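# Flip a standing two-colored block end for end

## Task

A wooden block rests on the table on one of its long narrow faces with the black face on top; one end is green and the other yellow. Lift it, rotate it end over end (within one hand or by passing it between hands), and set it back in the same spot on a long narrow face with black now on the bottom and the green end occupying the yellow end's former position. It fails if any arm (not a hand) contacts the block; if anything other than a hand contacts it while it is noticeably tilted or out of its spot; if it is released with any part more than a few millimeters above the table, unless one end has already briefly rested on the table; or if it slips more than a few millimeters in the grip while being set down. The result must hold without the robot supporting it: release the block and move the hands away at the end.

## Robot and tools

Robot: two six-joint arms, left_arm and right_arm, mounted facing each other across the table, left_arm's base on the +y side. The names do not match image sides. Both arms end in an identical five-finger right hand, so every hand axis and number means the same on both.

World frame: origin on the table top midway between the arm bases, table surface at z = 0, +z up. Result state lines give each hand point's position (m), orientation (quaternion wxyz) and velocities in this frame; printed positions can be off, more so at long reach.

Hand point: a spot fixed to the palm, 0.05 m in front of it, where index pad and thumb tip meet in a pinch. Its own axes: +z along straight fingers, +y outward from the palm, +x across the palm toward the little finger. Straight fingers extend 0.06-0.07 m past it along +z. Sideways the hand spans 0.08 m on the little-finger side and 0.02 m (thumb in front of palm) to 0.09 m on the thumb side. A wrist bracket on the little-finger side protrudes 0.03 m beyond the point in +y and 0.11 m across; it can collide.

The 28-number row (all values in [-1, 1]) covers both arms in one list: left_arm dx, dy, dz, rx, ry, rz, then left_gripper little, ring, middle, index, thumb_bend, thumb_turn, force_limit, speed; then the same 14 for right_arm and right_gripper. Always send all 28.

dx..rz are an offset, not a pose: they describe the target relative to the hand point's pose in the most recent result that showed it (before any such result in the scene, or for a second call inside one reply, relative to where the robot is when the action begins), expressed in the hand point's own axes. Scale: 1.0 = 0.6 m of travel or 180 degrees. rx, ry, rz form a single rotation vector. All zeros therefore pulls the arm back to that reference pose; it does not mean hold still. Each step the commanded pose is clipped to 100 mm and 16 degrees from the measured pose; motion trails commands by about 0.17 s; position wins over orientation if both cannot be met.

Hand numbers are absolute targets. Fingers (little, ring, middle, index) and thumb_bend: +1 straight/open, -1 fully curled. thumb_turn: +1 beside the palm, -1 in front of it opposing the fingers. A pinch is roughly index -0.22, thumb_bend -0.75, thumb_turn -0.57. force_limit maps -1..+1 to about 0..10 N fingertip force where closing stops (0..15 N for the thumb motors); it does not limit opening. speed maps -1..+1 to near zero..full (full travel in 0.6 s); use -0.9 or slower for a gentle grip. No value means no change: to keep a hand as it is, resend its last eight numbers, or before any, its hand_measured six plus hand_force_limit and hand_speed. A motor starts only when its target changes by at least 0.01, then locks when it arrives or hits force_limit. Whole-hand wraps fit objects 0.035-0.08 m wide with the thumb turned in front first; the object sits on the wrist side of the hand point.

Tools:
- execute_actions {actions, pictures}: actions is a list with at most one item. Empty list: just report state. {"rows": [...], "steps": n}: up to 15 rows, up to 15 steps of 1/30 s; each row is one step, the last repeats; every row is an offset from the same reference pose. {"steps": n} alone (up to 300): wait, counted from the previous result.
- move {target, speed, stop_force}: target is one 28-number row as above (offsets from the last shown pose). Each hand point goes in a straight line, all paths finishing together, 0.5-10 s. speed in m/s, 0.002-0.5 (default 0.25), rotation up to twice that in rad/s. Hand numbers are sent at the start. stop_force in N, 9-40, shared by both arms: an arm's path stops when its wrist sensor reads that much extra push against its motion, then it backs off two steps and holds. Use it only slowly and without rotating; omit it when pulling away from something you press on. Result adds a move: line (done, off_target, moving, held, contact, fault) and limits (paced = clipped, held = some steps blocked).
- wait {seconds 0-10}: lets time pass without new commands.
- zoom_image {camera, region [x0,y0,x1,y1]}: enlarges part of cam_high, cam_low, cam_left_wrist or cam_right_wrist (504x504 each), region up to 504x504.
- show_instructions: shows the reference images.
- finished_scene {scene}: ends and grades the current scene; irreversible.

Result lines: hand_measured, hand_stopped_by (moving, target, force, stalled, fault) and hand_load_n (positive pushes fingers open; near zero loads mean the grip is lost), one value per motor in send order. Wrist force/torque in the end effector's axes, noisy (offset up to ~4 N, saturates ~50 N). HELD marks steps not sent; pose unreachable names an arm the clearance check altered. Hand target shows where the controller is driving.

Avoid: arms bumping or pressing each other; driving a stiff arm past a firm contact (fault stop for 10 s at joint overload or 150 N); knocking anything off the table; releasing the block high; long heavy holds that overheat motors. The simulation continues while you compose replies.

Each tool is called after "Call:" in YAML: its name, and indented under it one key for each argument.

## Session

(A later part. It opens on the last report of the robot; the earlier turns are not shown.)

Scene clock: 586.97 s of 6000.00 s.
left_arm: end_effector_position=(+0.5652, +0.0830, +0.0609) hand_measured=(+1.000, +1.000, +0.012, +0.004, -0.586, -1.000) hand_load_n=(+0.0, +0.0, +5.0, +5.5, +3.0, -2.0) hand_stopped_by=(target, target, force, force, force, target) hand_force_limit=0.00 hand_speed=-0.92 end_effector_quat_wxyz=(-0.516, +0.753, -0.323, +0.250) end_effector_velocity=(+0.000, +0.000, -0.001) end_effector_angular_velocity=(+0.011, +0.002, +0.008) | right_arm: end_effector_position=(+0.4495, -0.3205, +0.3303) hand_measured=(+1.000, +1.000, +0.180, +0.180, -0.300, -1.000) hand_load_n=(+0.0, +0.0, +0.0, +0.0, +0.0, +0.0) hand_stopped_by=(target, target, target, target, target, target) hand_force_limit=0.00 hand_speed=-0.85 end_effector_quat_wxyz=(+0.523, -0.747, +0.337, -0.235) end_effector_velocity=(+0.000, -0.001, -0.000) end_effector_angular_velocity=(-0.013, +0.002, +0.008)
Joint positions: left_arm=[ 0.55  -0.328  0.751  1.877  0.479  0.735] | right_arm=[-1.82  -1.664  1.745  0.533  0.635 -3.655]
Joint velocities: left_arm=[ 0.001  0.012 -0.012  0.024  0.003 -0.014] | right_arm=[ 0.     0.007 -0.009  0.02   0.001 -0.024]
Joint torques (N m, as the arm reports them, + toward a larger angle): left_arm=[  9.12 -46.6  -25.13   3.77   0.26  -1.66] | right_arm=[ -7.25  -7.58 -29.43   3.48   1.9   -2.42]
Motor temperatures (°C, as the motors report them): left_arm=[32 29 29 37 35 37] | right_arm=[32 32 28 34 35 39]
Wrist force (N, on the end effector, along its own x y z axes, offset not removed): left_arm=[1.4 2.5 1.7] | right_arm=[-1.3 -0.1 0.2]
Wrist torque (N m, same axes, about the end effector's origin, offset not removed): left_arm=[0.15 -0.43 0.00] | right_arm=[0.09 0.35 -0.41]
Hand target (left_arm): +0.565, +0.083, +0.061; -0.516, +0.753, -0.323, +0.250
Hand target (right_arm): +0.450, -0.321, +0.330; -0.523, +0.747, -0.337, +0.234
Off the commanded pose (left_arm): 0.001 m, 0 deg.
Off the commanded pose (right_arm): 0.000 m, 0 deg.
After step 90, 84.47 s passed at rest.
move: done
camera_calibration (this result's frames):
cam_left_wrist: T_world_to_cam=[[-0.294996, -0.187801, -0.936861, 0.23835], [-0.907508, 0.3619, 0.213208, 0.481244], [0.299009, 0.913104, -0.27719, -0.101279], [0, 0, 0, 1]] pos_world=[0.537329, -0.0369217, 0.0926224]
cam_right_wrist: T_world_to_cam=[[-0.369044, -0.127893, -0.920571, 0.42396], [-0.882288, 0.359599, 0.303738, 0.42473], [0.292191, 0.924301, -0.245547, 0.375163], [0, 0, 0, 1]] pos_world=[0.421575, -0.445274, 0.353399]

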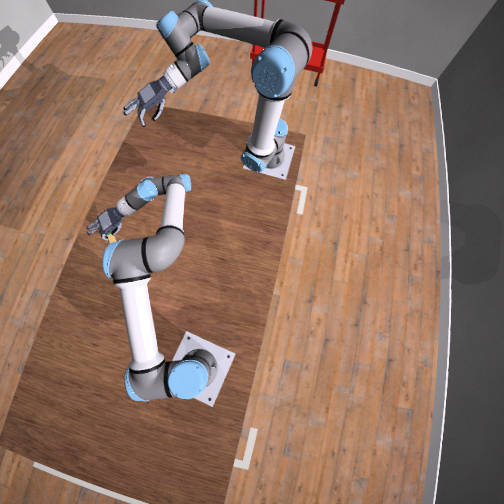

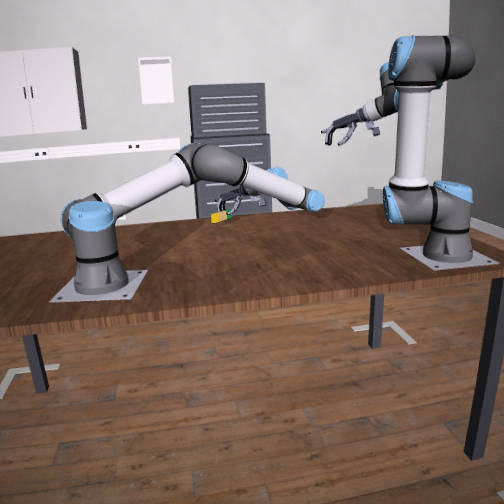

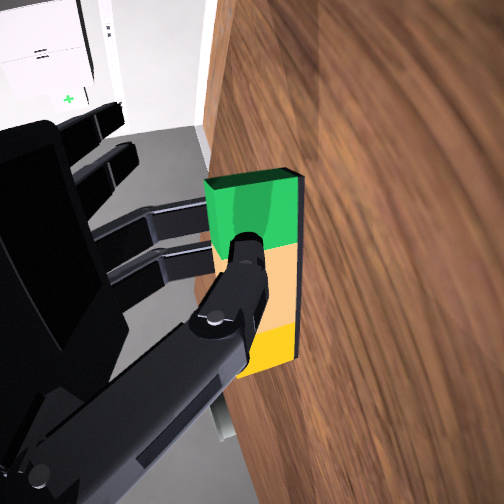

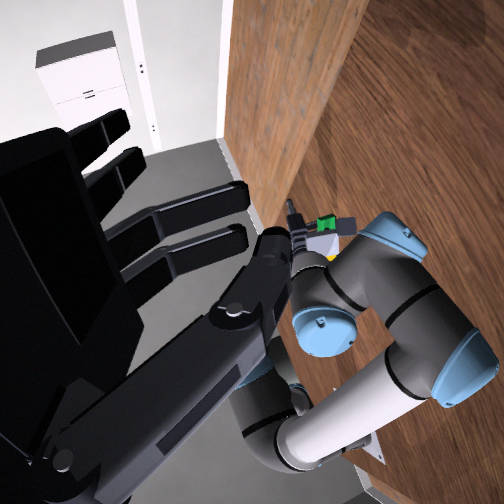

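Call:
execute_actions:
  actions: []

Scene clock: 605.63 s of 6000.00 s.
left_arm: end_effector_position=(+0.5653, +0.0830, +0.0608) hand_measured=(+1.000, +1.000, +0.012, +0.004, -0.586, -1.000) hand_load_n=(+0.0, +0.0, +5.0, +5.5, +3.0, -2.0) hand_stopped_by=(target, target, force, force, force, target) hand_force_limit=0.00 hand_speed=-0.92 end_effector_quat_wxyz=(-0.516, +0.753, -0.323, +0.250) end_effector_velocity=(-0.000, -0.000, -0.000) end_effector_angular_velocity=(+0.000, -0.000, -0.001) | right_arm: end_effector_position=(+0.4495, -0.3205, +0.3303) hand_measured=(+1.000, +1.000, +0.180, +0.180, -0.300, -1.000) hand_load_n=(+0.0, +0.0, +0.0, +0.0, +0.0, +0.0) hand_stopped_by=(target, target, target, target, target, target) hand_force_limit=0.00 hand_speed=-0.85 end_effector_quat_wxyz=(+0.523, -0.747, +0.337, -0.234) end_effector_velocity=(-0.000, +0.000, -0.000) end_effector_angular_velocity=(-0.000, -0.000, +0.001)
Joint positions: left_arm=[ 0.55  -0.326  0.75   1.88   0.479  0.734] | right_arm=[-1.82  -1.663  1.744  0.535  0.635 -3.658]
Joint velocities: left_arm=[-0.001 -0.     0.    -0.001 -0.     0.   ] | right_arm=[ 0.    -0.     0.     0.    -0.    -0.001]
Joint torques (N m, as the arm reports them, + toward a larger angle): left_arm=[  8.92 -46.14 -25.44   3.63   0.48  -1.37] | right_arm=[ 10.6   -6.78 -29.12   3.46   1.87  -2.85]
Motor temperatures (°C, as the motors report them): left_arm=[32 29 29 37 35 37] | right_arm=[32 32 28 34 35 39]
Wrist force (N, on the end effector, along its own x y z axes, offset not removed): left_arm=[1.5 0.5 -0.8] | right_arm=[-1.1 0.8 0.2]
Wrist torque (N m, same axes, about the end effector's origin, offset not removed): left_arm=[-0.04 -0.36 -0.13] | right_arm=[0.24 0.40 -0.43]
Hand target (left_arm): +0.565, +0.083, +0.061; -0.516, +0.753, -0.323, +0.250
Hand target (right_arm): +0.450, -0.321, +0.330; -0.523, +0.747, -0.337, +0.234
Off the commanded pose (left_arm): 0.001 m, 0 deg.
Off the commanded pose (right_arm): 0.000 m, 0 deg.
Steps of this call (steps 1 to 90: nothing new was sent; then 15.67 s passed at rest). Readings (end_effector_position | what the end effector reports):
1: left_arm (+0.5652, +0.0830, +0.0609) | right_arm (+0.4495, -0.3205, +0.3303) | left_arm hand_measured=(+1.000, +1.000, +0.012, +0.004, -0.586, -1.000) hand_load_n=(+0.0, +0.0, +5.0, +5.5, +3.0, -2.0) hand_stopped_by=(target, target, force, force, force, target) hand_force_limit=0.00 hand_speed=-0.92 | right_arm hand_measured=(+1.000, +1.000, +0.180, +0.180, -0.300, -1.000) hand_load_n=(+0.0, +0.0, +0.0, +0.0, +0.0, +0.0) hand_stopped_by=(target, target, target, target, target, target) hand_force_limit=0.00 hand_speed=-0.85
2: left_arm (+0.5653, +0.0830, +0.0609) | right_arm (+0.4495, -0.3205, +0.3303) | left_arm hand_measured=(+1.000, +1.000, +0.012, +0.004, -0.586, -1.000) hand_load_n=(+0.0, +0.0, +5.0, +5.5, +3.0, -2.0) hand_stopped_by=(target, target, force, force, force, target) hand_force_limit=0.00 hand_speed=-0.92 | right_arm hand_measured=(+1.000, +1.000, +0.180, +0.180, -0.300, -1.000) hand_load_n=(+0.0, +0.0, +0.0, +0.0, +0.0, +0.0) hand_stopped_by=(target, target, target, target, target, target) hand_force_limit=0.00 hand_speed=-0.85
4: left_arm (+0.5653, +0.0830, +0.0608) | right_arm (+0.4495, -0.3205, +0.3303) | left_arm hand_measured=(+1.000, +1.000, +0.012, +0.004, -0.586, -1.000) hand_load_n=(+0.0, +0.0, +5.0, +5.5, +3.0, -2.0) hand_stopped_by=(target, target, force, force, force, target) hand_force_limit=0.00 hand_speed=-0.92 | right_arm hand_measured=(+1.000, +1.000, +0.180, +0.180, -0.300, -1.000) hand_load_n=(+0.0, +0.0, +0.0, +0.0, +0.0, +0.0) hand_stopped_by=(target, target, target, target, target, target) hand_force_limit=0.00 hand_speed=-0.85
8: left_arm (+0.5653, +0.0830, +0.0608) | right_arm (+0.4495, -0.3206, +0.3303) | left_arm hand_measured=(+1.000, +1.000, +0.012, +0.004, -0.586, -1.000) hand_load_n=(+0.0, +0.0, +5.0, +5.5, +3.0, -2.0) hand_stopped_by=(target, target, force, force, force, target) hand_force_limit=0.00 hand_speed=-0.92 | right_arm hand_measured=(+1.000, +1.000, +0.180, +0.180, -0.300, -1.000) hand_load_n=(+0.0, +0.0, +0.0, +0.0, +0.0, +0.0) hand_stopped_by=(target, target, target, target, target, target) hand_force_limit=0.00 hand_speed=-0.85
90: the state above
camera_calibration (this result's frames):
cam_left_wrist: T_world_to_cam=[[-0.294997, -0.187133, -0.936994, 0.238219], [-0.907783, 0.360905, 0.213721, 0.481521], [0.298172, 0.913635, -0.276342, -0.100978], [0, 0, 0, 1]] pos_world=[0.537499, -0.0369475, 0.0923937]
cam_right_wrist: T_world_to_cam=[[-0.369192, -0.129256, -0.920321, 0.423498], [-0.882485, 0.359269, 0.303555, 0.424794], [0.291406, 0.92424, -0.246706, 0.375959], [0, 0, 0, 1]] pos_world=[0.421669, -0.445351, 0.353556]

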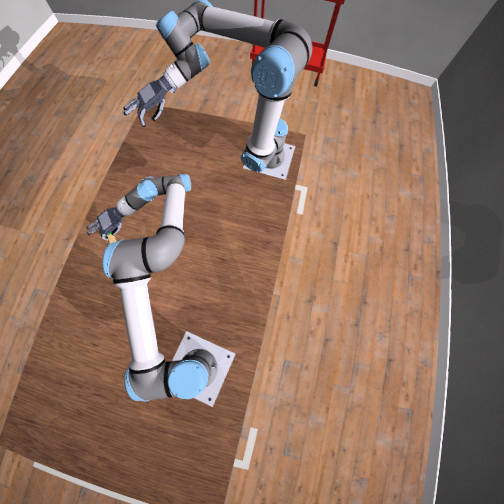

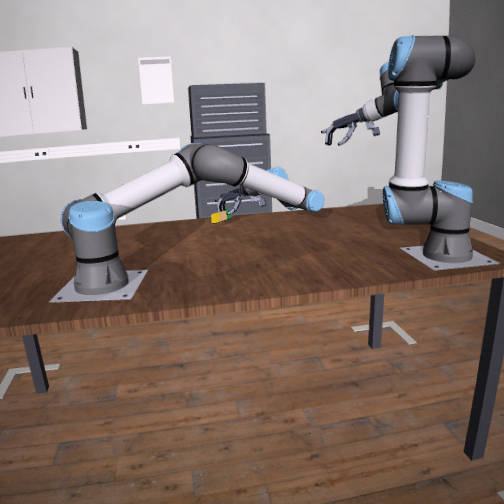

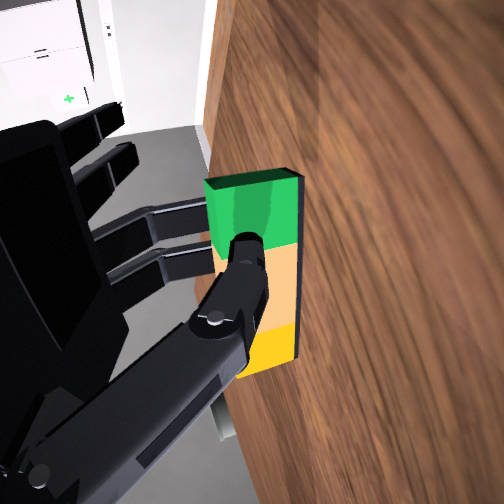

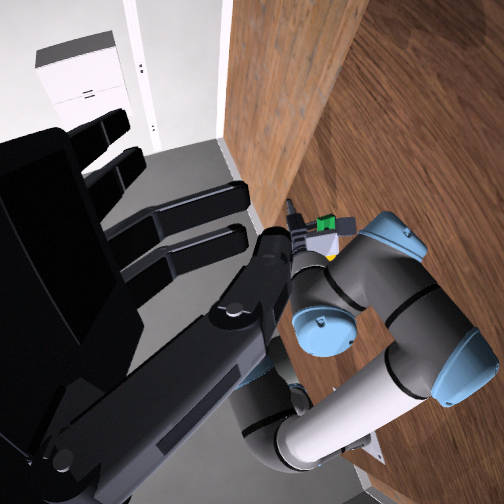

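Call:
move:
  target: [-0.0019,0.0439,0.016,0,0,0,1,1,-0.36,-0.36,-0.7,-1,0.0,-0.92,0,0,0,0,0,0,1,1,0.18,0.18,-0.3,-1,0.0,-0.85]
  speed: 0.03

Call:
zoom_image:
  camera: "cam_low"
  region: [195, 200, 265, 250]

Scene clock: 614.17 s of 6000.00 s.
left_arm: end_effector_position=(+0.5653, +0.0829, +0.0330) hand_measured=(+1.000, +1.000, +0.012, +0.004, -0.586, -1.000) hand_load_n=(+0.0, +0.0, +5.0, +5.5, +3.0, -2.0) hand_stopped_by=(target, target, force, force, force, target) hand_force_limit=0.00 hand_speed=-0.92 end_effector_quat_wxyz=(-0.516, +0.753, -0.323, +0.250) end_effector_velocity=(-0.000, -0.000, -0.002) end_effector_angular_velocity=(-0.000, -0.000, -0.001) | right_arm: end_effector_position=(+0.4495, -0.3205, +0.3303) hand_measured=(+1.000, +1.000, +0.180, +0.180, -0.300, -1.000) hand_load_n=(+0.0, +0.0, +0.0, +0.0, +0.0, +0.0) hand_stopped_by=(target, target, target, target, target, target) hand_force_limit=0.00 hand_speed=-0.85 end_effector_quat_wxyz=(+0.523, -0.747, +0.337, -0.234) end_effector_velocity=(+0.000, +0.000, -0.000) end_effector_angular_velocity=(-0.001, -0.001, +0.001)
Joint positions: left_arm=[ 0.55  -0.285  0.74   1.849  0.479  0.734] | right_arm=[-1.82  -1.663  1.744  0.535  0.635 -3.658]
Joint velocities: left_arm=[-0.     0.003 -0.001 -0.003 -0.    -0.   ] | right_arm=[ 0.    -0.     0.    -0.001 -0.    -0.001]
Joint torques (N m, as the arm reports them, + toward a larger angle): left_arm=[ -7.9  -46.45 -23.98   0.86   0.33  -0.7 ] | right_arm=[ 10.49  -6.78 -29.36   3.5    1.65  -2.62]
Motor temperatures (°C, as the motors report them): left_arm=[32 29 29 37 35 37] | right_arm=[32 32 28 34 35 39]
Wrist force (N, on the end effector, along its own x y z axes, offset not removed): left_arm=[1.3 2.8 -0.3] | right_arm=[-1.8 0.9 -0.5]
Wrist torque (N m, same axes, about the end effector's origin, offset not removed): left_arm=[0.19 -0.29 -0.07] | right_arm=[0.27 0.47 -0.43]
Hand target (left_arm): +0.565, +0.083, +0.033; -0.516, +0.753, -0.323, +0.250
Hand target (right_arm): +0.450, -0.321, +0.330; -0.523, +0.747, -0.337, +0.234
Off the commanded pose (left_arm): 0.000 m, 0 deg.
Off the commanded pose (right_arm): 0.000 m, 0 deg.
After step 90, 4.27 s passed at rest.
move: done
camera_calibration (this result's frames):
cam_left_wrist: T_world_to_cam=[[-0.294954, -0.187187, -0.936997, 0.212111], [-0.907811, 0.360862, 0.213676, 0.487544], [0.298129, 0.913641, -0.276368, -0.108583], [0, 0, 0, 1]] pos_world=[0.537533, -0.0370262, 0.064562]
cam_right_wrist: T_world_to_cam=[[-0.369192, -0.129256, -0.920321, 0.423498], [-0.882485, 0.359269, 0.303556, 0.424794], [0.291406, 0.924239, -0.246706, 0.375959], [0, 0, 0, 1]] pos_world=[0.421669, -0.445351, 0.353556]

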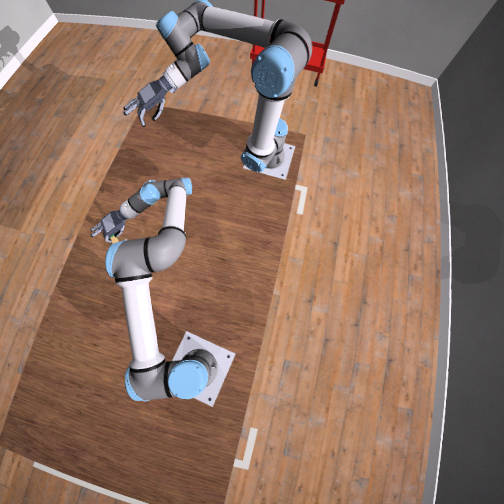

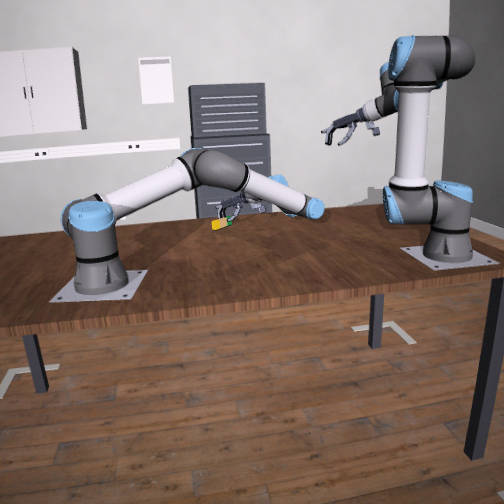

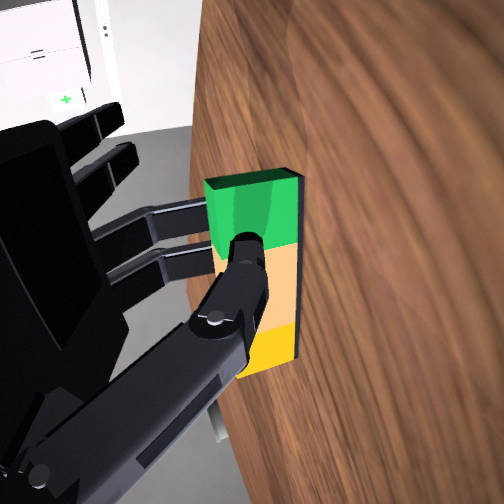

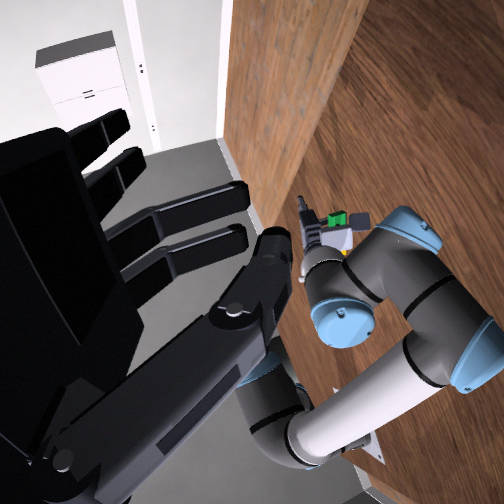

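Region (195, 200, 265, 250) of cam_low's 504x504 image, scaled by 7.200, with more detail than that image has; it fills the top 360 rows of this view, and the rest is white.

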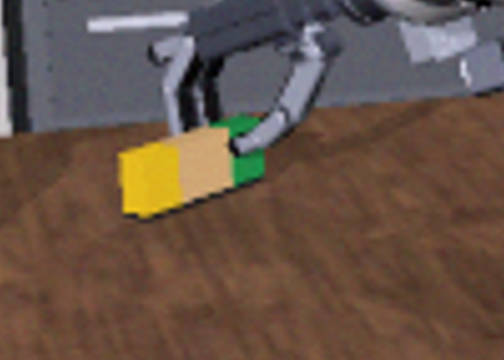

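Call:
zoom_image:
  camera: "cam_right_wrist"
  region: [310, 200, 380, 270]

Call:
zoom_image:
  camera: "cam_high"
  region: [95, 220, 145, 270]

Region (310, 200, 380, 270) of cam_right_wrist's 504x504 image, scaled by 7.200, with more detail than that image has.

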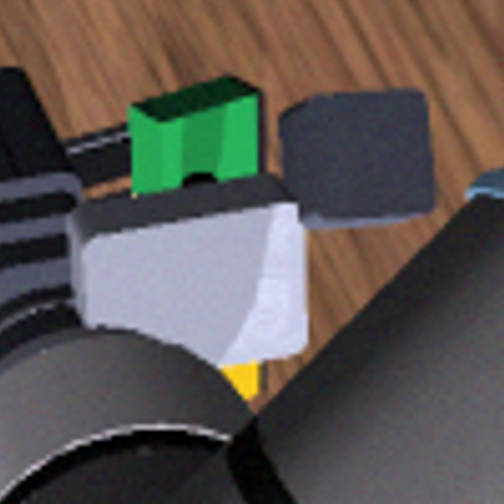

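Region (95, 220, 145, 270) of cam_high's 504x504 image, scaled by 10.080, with more detail than that image has.

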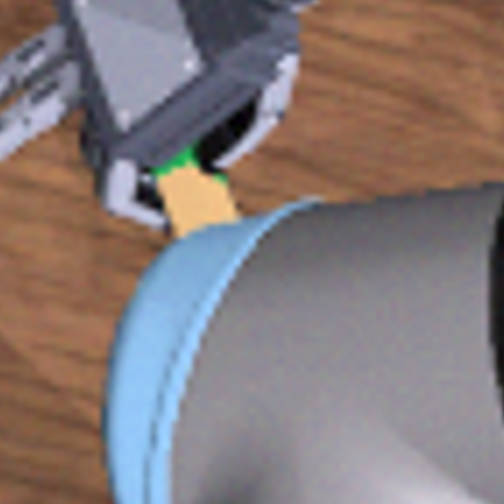

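Call:
move:
  target: [-0.0002,0.0057,-0.001,0,0,0,1,1,-0.36,-0.36,-0.7,-1,0.0,-0.92,0,0,0,0,0,0,1,1,0.18,0.18,-0.3,-1,0.0,-0.85]
  speed: 0.005

Call:
zoom_image:
  camera: "cam_low"
  region: [195, 200, 265, 250]

Call:
zoom_image:
  camera: "cam_right_wrist"
  region: [310, 200, 380, 270]

Scene clock: 648.23 s of 6000.00 s.
left_arm: end_effector_position=(+0.5641, +0.0818, +0.0300) hand_measured=(+1.000, +1.000, +0.012, +0.004, -0.586, -1.000) hand_load_n=(+0.0, +0.0, +5.0, +5.5, +3.0, -2.0) hand_stopped_by=(target, target, force, force, force, target) hand_force_limit=0.00 hand_speed=-0.92 end_effector_quat_wxyz=(-0.516, +0.753, -0.323, +0.250) end_effector_velocity=(-0.000, -0.001, -0.000) end_effector_angular_velocity=(-0.001, -0.001, -0.001) | right_arm: end_effector_position=(+0.4495, -0.3205, +0.3303) hand_measured=(+1.000, +1.000, +0.180, +0.180, -0.300, -1.000) hand_load_n=(+0.0, +0.0, +0.0, +0.0, +0.0, +0.0) hand_stopped_by=(target, target, target, target, target, target) hand_force_limit=0.00 hand_speed=-0.85 end_effector_quat_wxyz=(+0.523, -0.747, +0.337, -0.234) end_effector_velocity=(+0.000, -0.000, -0.000) end_effector_angular_velocity=(-0.000, -0.000, +0.000)
Joint positions: left_arm=[ 0.548 -0.28   0.738  1.849  0.48   0.73 ] | right_arm=[-1.82  -1.663  1.744  0.535  0.635 -3.658]
Joint velocities: left_arm=[-0.001  0.002 -0.002  0.001  0.    -0.001] | right_arm=[ 0.  0.  0. -0.  0. -0.]
Joint torques (N m, as the arm reports them, + toward a larger angle): left_arm=[-10.42 -46.33 -22.52   3.6    0.43  -1.44] | right_arm=[ 10.05  -6.21 -30.01   3.38   1.7   -2.53]
Motor temperatures (°C, as the motors report them): left_arm=[32 29 29 37 35 37] | right_arm=[32 32 28 34 35 39]
Wrist force (N, on the end effector, along its own x y z axes, offset not removed): left_arm=[1.4 2.5 0.9] | right_arm=[-1.6 1.6 -0.8]
Wrist torque (N m, same axes, about the end effector's origin, offset not removed): left_arm=[0.12 -0.37 -0.02] | right_arm=[0.36 0.47 -0.39]
Hand target (left_arm): +0.564, +0.082, +0.030; -0.516, +0.753, -0.323, +0.250
Hand target (right_arm): +0.450, -0.321, +0.330; -0.523, +0.747, -0.337, +0.234
Off the commanded pose (left_arm): 0.000 m, 0 deg.
Off the commanded pose (right_arm): 0.000 m, 0 deg.
After step 90, 30.20 s passed at rest.
move: done
camera_calibration (this result's frames):
cam_left_wrist: T_world_to_cam=[[-0.294956, -0.187185, -0.936997, 0.208795], [-0.907808, 0.360871, 0.213676, 0.487444], [0.298138, 0.913638, -0.276369, -0.107985], [0, 0, 0, 1]] pos_world=[0.536285, -0.0381616, 0.0616415]
cam_right_wrist: T_world_to_cam=[[-0.369192, -0.129256, -0.920321, 0.423498], [-0.882485, 0.359269, 0.303555, 0.424794], [0.291406, 0.92424, -0.246706, 0.375959], [0, 0, 0, 1]] pos_world=[0.421669, -0.445351, 0.353556]

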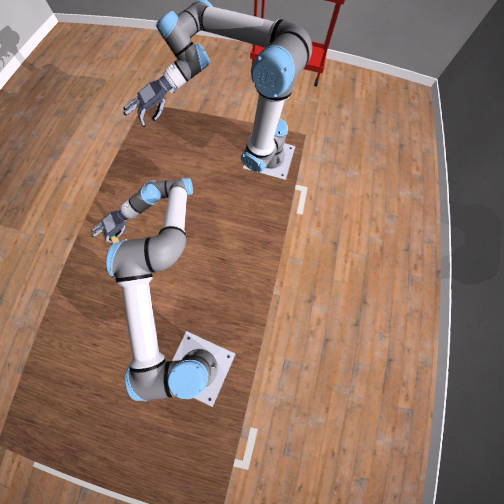

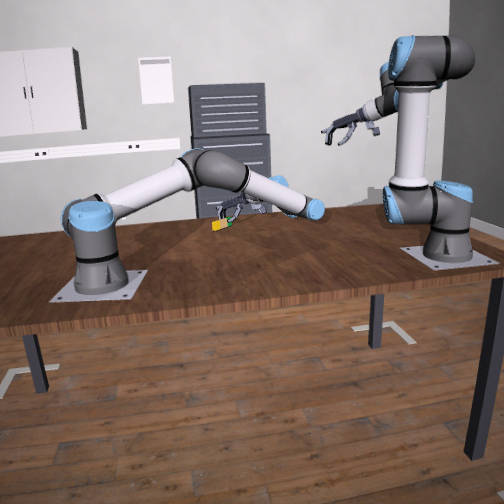

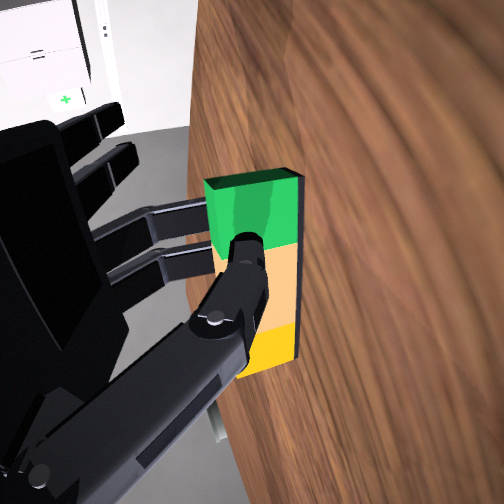

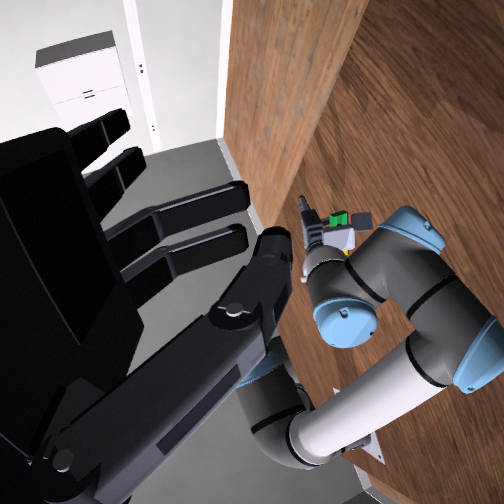

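Region (195, 200, 265, 250) of cam_low's 504x504 image, scaled by 7.200, with more detail than that image has; it fills the top 360 rows of this view, and the rest is white.

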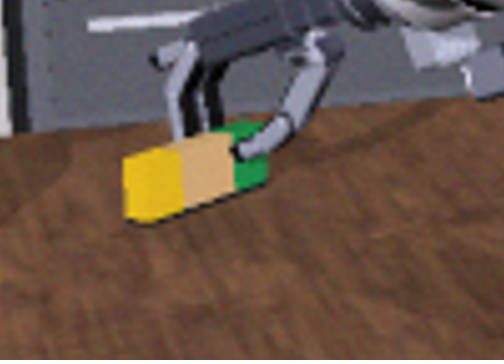

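Region (310, 200, 380, 270) of cam_right_wrist's 504x504 image, scaled by 7.200, with more detail than that image has.

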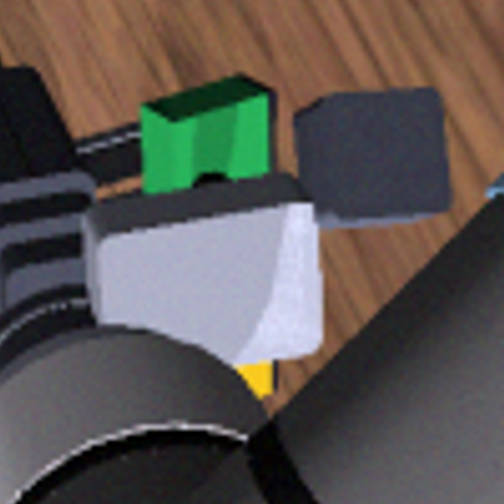

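Call:
move:
  target: [-0.0001,0.0028,0.001,0,0,0,1,1,-0.36,-0.36,-0.7,-1,0.0,-0.92,0,0,0,0,0,0,1,1,0.18,0.18,-0.3,-1,0.0,-0.85]
  speed: 0.003

Scene clock: 654.23 s of 6000.00 s.
left_arm: end_effector_position=(+0.5641, +0.0817, +0.0284) hand_measured=(+1.000, +1.000, +0.012, +0.004, -0.586, -1.000) hand_load_n=(+0.0, +0.0, +5.0, +5.5, +2.0, -2.5) hand_stopped_by=(target, target, force, force, force, target) hand_force_limit=0.00 hand_speed=-0.92 end_effector_quat_wxyz=(-0.516, +0.753, -0.323, +0.250) end_effector_velocity=(-0.000, +0.000, -0.001) end_effector_angular_velocity=(+0.000, -0.001, -0.000) | right_arm: end_effector_position=(+0.4495, -0.3205, +0.3303) hand_measured=(+1.000, +1.000, +0.180, +0.180, -0.300, -1.000) hand_load_n=(+0.0, +0.0, +0.0, +0.0, +0.0, +0.0) hand_stopped_by=(target, target, target, target, target, target) hand_force_limit=0.00 hand_speed=-0.85 end_effector_quat_wxyz=(+0.523, -0.747, +0.337, -0.234) end_effector_velocity=(+0.000, +0.000, -0.000) end_effector_angular_velocity=(+0.000, -0.000, +0.000)
Joint positions: left_arm=[ 0.548 -0.277  0.737  1.847  0.48   0.73 ] | right_arm=[-1.82  -1.663  1.744  0.535  0.635 -3.658]
Joint velocities: left_arm=[-0.     0.001  0.001 -0.001 -0.001 -0.001] | right_arm=[ 0.  0.  0. -0. -0.  0.]
Joint torques (N m, as the arm reports them, + toward a larger angle): left_arm=[  3.11 -41.11 -22.73  -1.18  -1.63   0.6 ] | right_arm=[ 10.58  -6.94 -28.92   3.38   1.68  -2.61]
Motor temperatures (°C, as the motors report them): left_arm=[32 29 29 37 35 37] | right_arm=[32 32 28 34 35 39]
Wrist force (N, on the end effector, along its own x y z axes, offset not removed): left_arm=[1.6 -7.9 -4.1] | right_arm=[-2.3 1.3 -0.1]
Wrist torque (N m, same axes, about the end effector's origin, offset not removed): left_arm=[0.11 -0.55 -0.04] | right_arm=[0.33 0.55 -0.41]
Hand target (left_arm): +0.564, +0.082, +0.028; -0.516, +0.753, -0.323, +0.250
Hand target (right_arm): +0.450, -0.321, +0.330; -0.523, +0.747, -0.337, +0.234
Off the commanded pose (left_arm): 0.000 m, 0 deg.
Off the commanded pose (right_arm): 0.000 m, 0 deg.
After step 90, 2.20 s passed at rest.
move: done
camera_calibration (this result's frames):
cam_left_wrist: T_world_to_cam=[[-0.294906, -0.187275, -0.936995, 0.207204], [-0.907817, 0.360898, 0.213591, 0.487806], [0.29816, 0.913609, -0.276442, -0.108382], [0, 0, 0, 1]] pos_world=[0.536259, -0.0382256, 0.0599974]
cam_right_wrist: T_world_to_cam=[[-0.369192, -0.129256, -0.920321, 0.423498], [-0.882485, 0.359269, 0.303555, 0.424794], [0.291406, 0.924239, -0.246706, 0.375959], [0, 0, 0, 1]] pos_world=[0.421669, -0.445351, 0.353556]

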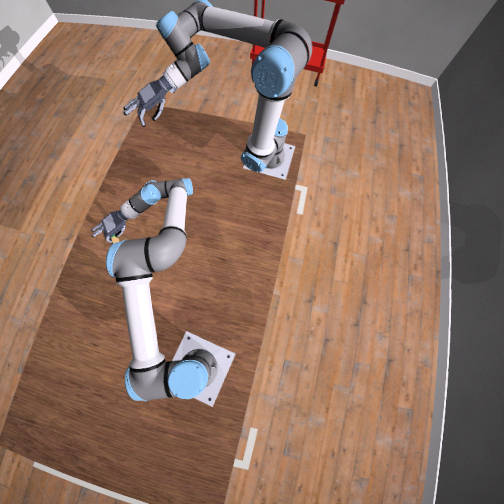

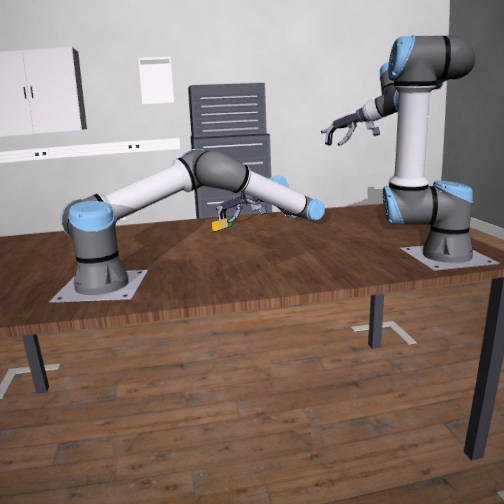

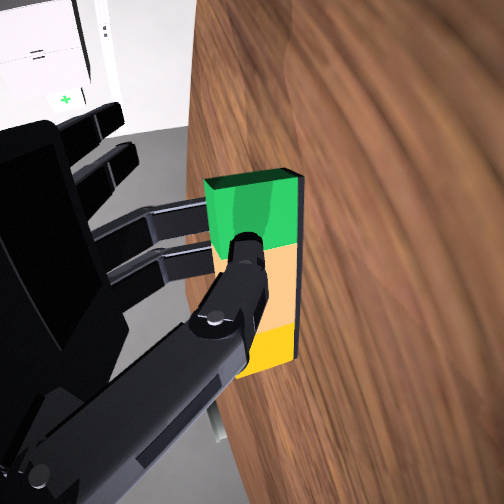

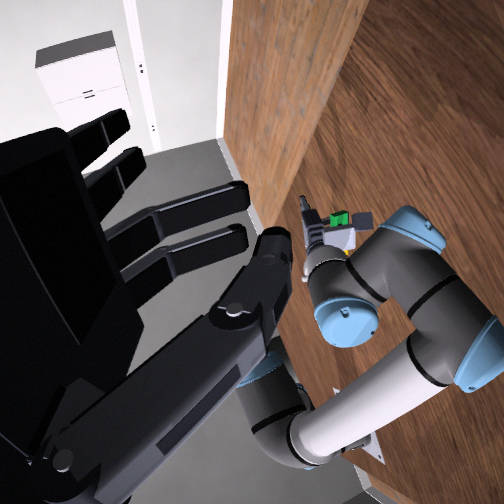

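Contact made (~10 N, nearly no torque about z → flat). Open slowly.

Call:
move:
  target: [0,0,0,0,0,0,1,1,0.18,0.18,-0.32,-1,0.0,-0.85,0,0,0,0,0,0,1,1,0.18,0.18,-0.3,-1,0.0,-0.85]
  speed: 0.003

Scene clock: 660.30 s of 6000.00 s.
left_arm: end_effector_position=(+0.5641, +0.0817, +0.0284) hand_measured=(+1.000, +1.000, +0.180, +0.180, -0.320, -1.000) hand_load_n=(+0.0, +0.0, +0.0, +0.0, +0.0, +0.0) hand_stopped_by=(target, target, target, target, target, target) hand_force_limit=0.00 hand_speed=-0.85 end_effector_quat_wxyz=(-0.516, +0.753, -0.323, +0.250) end_effector_velocity=(-0.000, -0.000, +0.000) end_effector_angular_velocity=(-0.001, -0.001, +0.000) | right_arm: end_effector_position=(+0.4495, -0.3205, +0.3303) hand_measured=(+1.000, +1.000, +0.180, +0.180, -0.300, -1.000) hand_load_n=(+0.0, +0.0, +0.0, +0.0, +0.0, +0.0) hand_stopped_by=(target, target, target, target, target, target) hand_force_limit=0.00 hand_speed=-0.85 end_effector_quat_wxyz=(+0.523, -0.747, +0.337, -0.234) end_effector_velocity=(+0.000, +0.000, +0.000) end_effector_angular_velocity=(-0.001, -0.001, +0.001)
Joint positions: left_arm=[ 0.548 -0.277  0.737  1.847  0.48   0.73 ] | right_arm=[-1.82  -1.663  1.744  0.535  0.635 -3.658]
Joint velocities: left_arm=[-0.    -0.     0.    -0.    -0.    -0.001] | right_arm=[ 0.    -0.    -0.    -0.     0.    -0.001]
Joint torques (N m, as the arm reports them, + toward a larger angle): left_arm=[ -9.15 -62.92  -7.47   3.67  -2.56  -1.35] | right_arm=[  9.44  -6.6  -29.83   3.37   1.71  -2.71]
Motor temperatures (°C, as the motors report them): left_arm=[32 29 29 37 35 37] | right_arm=[32 32 28 34 35 39]
Wrist force (N, on the end effector, along its own x y z axes, offset not removed): left_arm=[1.7 2.2 -0.5] | right_arm=[-1.5 0.7 -0.5]
Wrist torque (N m, same axes, about the end effector's origin, offset not removed): left_arm=[0.21 -0.47 -0.11] | right_arm=[0.27 0.41 -0.37]
Hand target (left_arm): +0.564, +0.082, +0.028; -0.516, +0.753, -0.323, +0.250
Hand target (right_arm): +0.450, -0.321, +0.330; -0.523, +0.747, -0.337, +0.234
Off the commanded pose (left_arm): 0.000 m, 0 deg.
Off the commanded pose (right_arm): 0.000 m, 0 deg.
After step 90, 1.13 s passed at rest.
move: done
camera_calibration (this result's frames):
cam_left_wrist: T_world_to_cam=[[-0.294906, -0.187275, -0.936995, 0.207204], [-0.907817, 0.360898, 0.213591, 0.487805], [0.29816, 0.913609, -0.276442, -0.108382], [0, 0, 0, 1]] pos_world=[0.536259, -0.0382256, 0.0599973]
cam_right_wrist: T_world_to_cam=[[-0.369192, -0.129256, -0.920321, 0.423498], [-0.882485, 0.359269, 0.303556, 0.424794], [0.291406, 0.92424, -0.246706, 0.375959], [0, 0, 0, 1]] pos_world=[0.421669, -0.445351, 0.353556]

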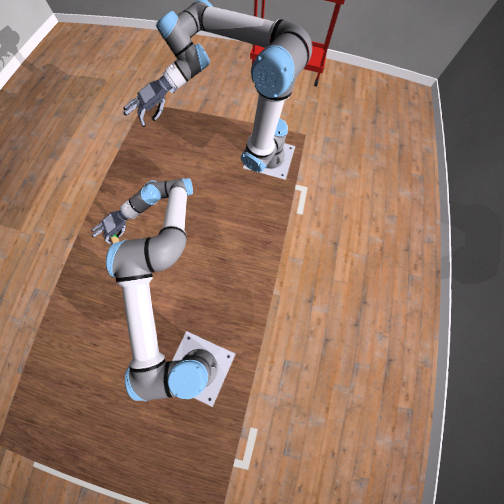

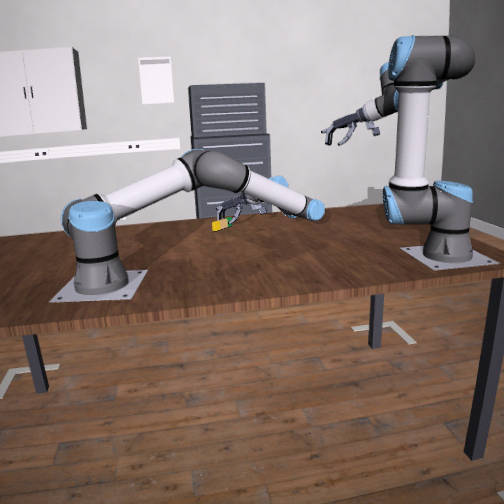

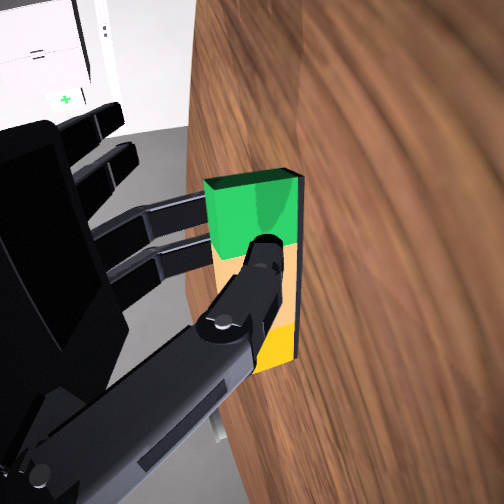

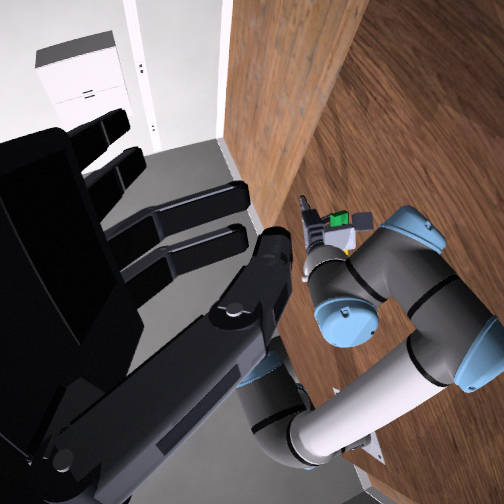

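Call:
move:
  target: [0.01,-0.235,-0.0855,0,0,0,1,1,0.18,0.18,-0.32,-1,0.0,-0.85,0,0,0,0,0,0,1,1,0.18,0.18,-0.3,-1,0.0,-0.85]
  speed: 0.1

Call:
zoom_image:
  camera: "cam_low"
  region: [195, 200, 265, 250]

Scene clock: 674.20 s of 6000.00 s.
left_arm: end_effector_position=(+0.5640, +0.0825, +0.1783) hand_measured=(+1.000, +1.000, +0.180, +0.180, -0.320, -1.000) hand_load_n=(+0.0, +0.0, +0.0, +0.0, +0.0, +0.0) hand_stopped_by=(target, target, target, target, target, target) hand_force_limit=0.00 hand_speed=-0.85 end_effector_quat_wxyz=(-0.516, +0.753, -0.323, +0.250) end_effector_velocity=(+0.000, +0.000, +0.002) end_effector_angular_velocity=(-0.001, -0.000, +0.001) | right_arm: end_effector_position=(+0.4495, -0.3205, +0.3303) hand_measured=(+1.000, +1.000, +0.180, +0.180, -0.300, -1.000) hand_load_n=(+0.0, +0.0, +0.0, +0.0, +0.0, +0.0) hand_stopped_by=(target, target, target, target, target, target) hand_force_limit=0.00 hand_speed=-0.85 end_effector_quat_wxyz=(+0.523, -0.747, +0.337, -0.234) end_effector_velocity=(-0.000, +0.000, -0.000) end_effector_angular_velocity=(+0.001, +0.002, -0.000)
Joint positions: left_arm=[ 0.548 -0.465  0.717  2.054  0.48   0.73 ] | right_arm=[-1.82  -1.663  1.744  0.535  0.635 -3.658]
Joint velocities: left_arm=[ 0.    -0.002 -0.002  0.004  0.    -0.001] | right_arm=[0.    0.    0.    0.001 0.    0.001]
Joint torques (N m, as the arm reports them, + toward a larger angle): left_arm=[ -7.39 -62.1  -22.59   3.66   0.71  -1.49] | right_arm=[ 10.42  -6.42 -30.54   3.5    1.69  -2.52]
Motor temperatures (°C, as the motors report them): left_arm=[32 29 29 37 35 37] | right_arm=[32 32 28 34 35 39]
Wrist force (N, on the end effector, along its own x y z axes, offset not removed): left_arm=[-0.2 0.4 0.6] | right_arm=[-1.8 2.2 -0.2]
Wrist torque (N m, same axes, about the end effector's origin, offset not removed): left_arm=[-0.05 -0.17 -0.17] | right_arm=[0.37 0.48 -0.37]
Hand target (left_arm): +0.564, +0.082, +0.179; -0.516, +0.753, -0.323, +0.250
Hand target (right_arm): +0.450, -0.321, +0.330; -0.523, +0.747, -0.337, +0.234
Off the commanded pose (left_arm): 0.000 m, 0 deg.
Off the commanded pose (right_arm): 0.000 m, 0 deg.
After step 90, 8.93 s passed at rest.
move: done
camera_calibration (this result's frames):
cam_left_wrist: T_world_to_cam=[[-0.294928, -0.187247, -0.936993, 0.347755], [-0.90782, 0.360868, 0.21363, 0.455459], [0.298129, 0.913626, -0.276416, -0.0675631], [0, 0, 0, 1]] pos_world=[0.53618, -0.0375172, 0.209869]
cam_right_wrist: T_world_to_cam=[[-0.369192, -0.129256, -0.920321, 0.423498], [-0.882485, 0.359269, 0.303556, 0.424794], [0.291406, 0.92424, -0.246706, 0.375959], [0, 0, 0, 1]] pos_world=[0.421669, -0.445351, 0.353556]

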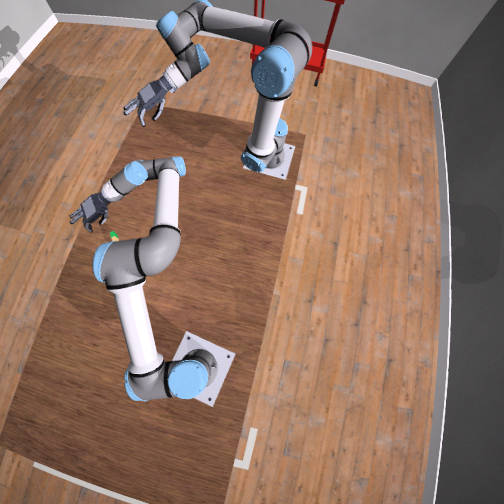

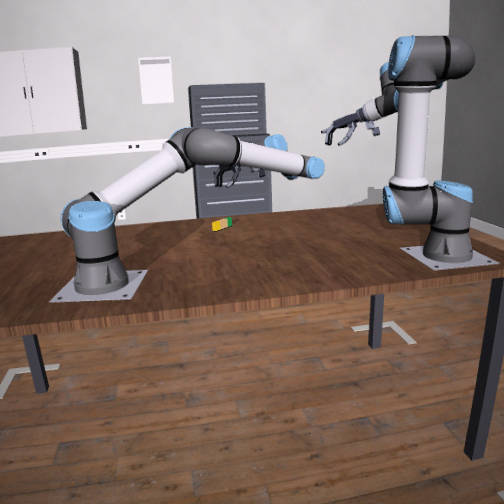

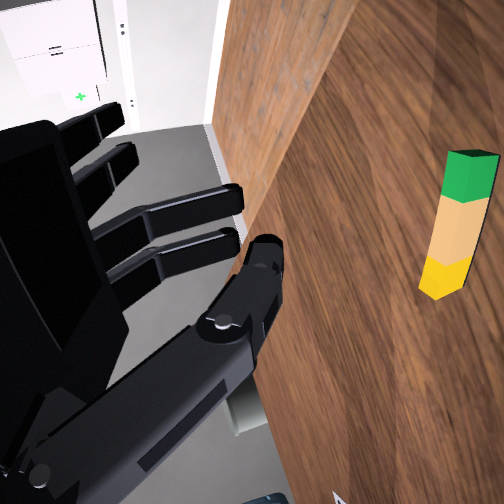

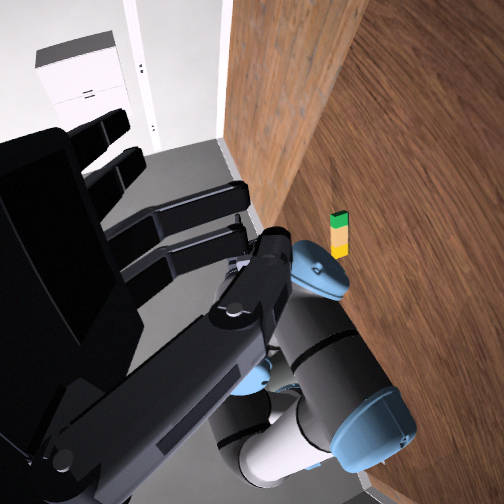

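Region (195, 200, 265, 250) of cam_low's 504x504 image, scaled by 7.200, with more detail than that image has; it fills the top 360 rows of this view, and the rest is white.

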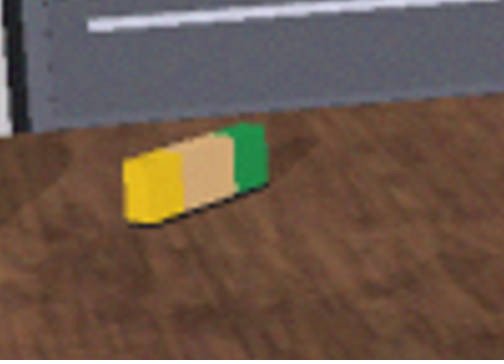

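Call:
move:
  target: [-0.25,-0.078,-0.0285,0,0,0,1,1,0.18,0.18,-0.32,-1,0.0,-0.85,0,0,0,0,0,0,1,1,0.18,0.18,-0.3,-1,0.0,-0.85]
  speed: 0.2

Scene clock: 680.23 s of 6000.00 s.
left_arm: end_effector_position=(+0.4626, +0.1956, +0.2214) hand_measured=(+1.000, +1.000, +0.180, +0.180, -0.320, -1.000) hand_load_n=(+0.0, +0.0, +0.0, +0.0, +0.0, +0.0) hand_stopped_by=(target, target, target, target, target, target) hand_force_limit=0.00 hand_speed=-0.85 end_effector_quat_wxyz=(-0.516, +0.753, -0.323, +0.250) end_effector_velocity=(-0.002, +0.002, +0.000) end_effector_angular_velocity=(+0.003, -0.001, -0.000) | right_arm: end_effector_position=(+0.4495, -0.3205, +0.3303) hand_measured=(+1.000, +1.000, +0.180, +0.180, -0.300, -1.000) hand_load_n=(+0.0, +0.0, +0.0, +0.0, +0.0, +0.0) hand_stopped_by=(target, target, target, target, target, target) hand_force_limit=0.00 hand_speed=-0.85 end_effector_quat_wxyz=(+0.523, -0.747, +0.337, -0.234) end_effector_velocity=(-0.000, +0.000, +0.000) end_effector_angular_velocity=(+0.000, +0.001, +0.000)
Joint positions: left_arm=[ 0.451 -0.9    1.452  1.874  0.55   0.592] | right_arm=[-1.82  -1.663  1.744  0.535  0.635 -3.658]
Joint velocities: left_arm=[-0.003 -0.005  0.011  0.001  0.001 -0.006] | right_arm=[ 0.     0.    -0.     0.001  0.     0.   ]
Joint torques (N m, as the arm reports them, + toward a larger angle): left_arm=[ -9.7  -49.5   -8.58   0.55   0.98  -1.6 ] | right_arm=[ 11.04  -6.51 -29.75   3.42   1.62  -2.68]
Motor temperatures (°C, as the motors report them): left_arm=[32 29 29 37 35 37] | right_arm=[32 32 28 34 35 39]
Wrist force (N, on the end effector, along its own x y z axes, offset not removed): left_arm=[3.8 1.0 -2.2] | right_arm=[-2.5 0.3 0.0]
Wrist torque (N m, same axes, about the end effector's origin, offset not removed): left_arm=[0.17 -0.67 0.05] | right_arm=[0.14 0.57 -0.50]
Hand target (left_arm): +0.462, +0.196, +0.221; -0.516, +0.753, -0.323, +0.250
Hand target (right_arm): +0.450, -0.321, +0.330; -0.523, +0.747, -0.337, +0.234
Off the commanded pose (left_arm): 0.000 m, 0 deg.
Off the commanded pose (right_arm): 0.000 m, 0 deg.
After step 90, 1.63 s passed at rest.
move: done
camera_calibration (this result's frames):
cam_left_wrist: T_world_to_cam=[[-0.294977, -0.187293, -0.936968, 0.379458], [-0.907804, 0.360892, 0.213656, 0.313354], [0.298128, 0.913607, -0.27648, -0.128731], [0, 0, 0, 1]] pos_world=[0.434774, 0.0755924, 0.252999]
cam_right_wrist: T_world_to_cam=[[-0.369192, -0.129256, -0.920321, 0.423498], [-0.882485, 0.359269, 0.303556, 0.424794], [0.291406, 0.924239, -0.246706, 0.375959], [0, 0, 0, 1]] pos_world=[0.421669, -0.445351, 0.353556]

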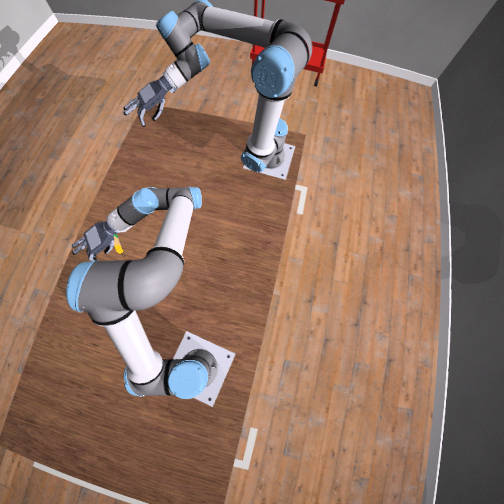

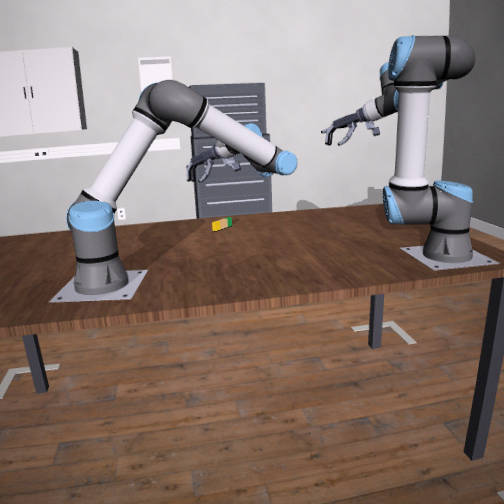

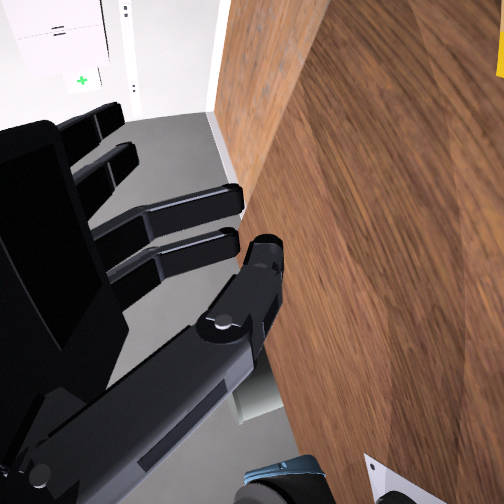

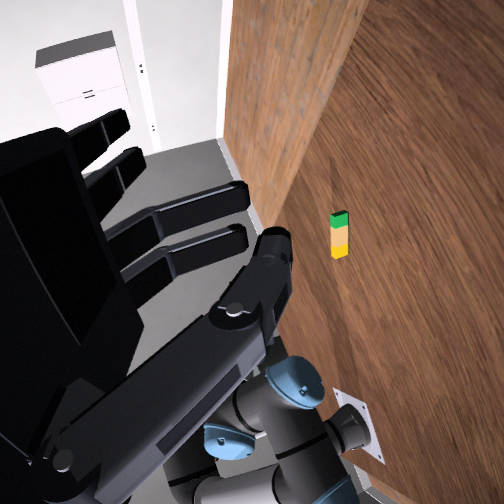

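Call:
finished_scene:
  scene: 2

The scene is finished: the task was done.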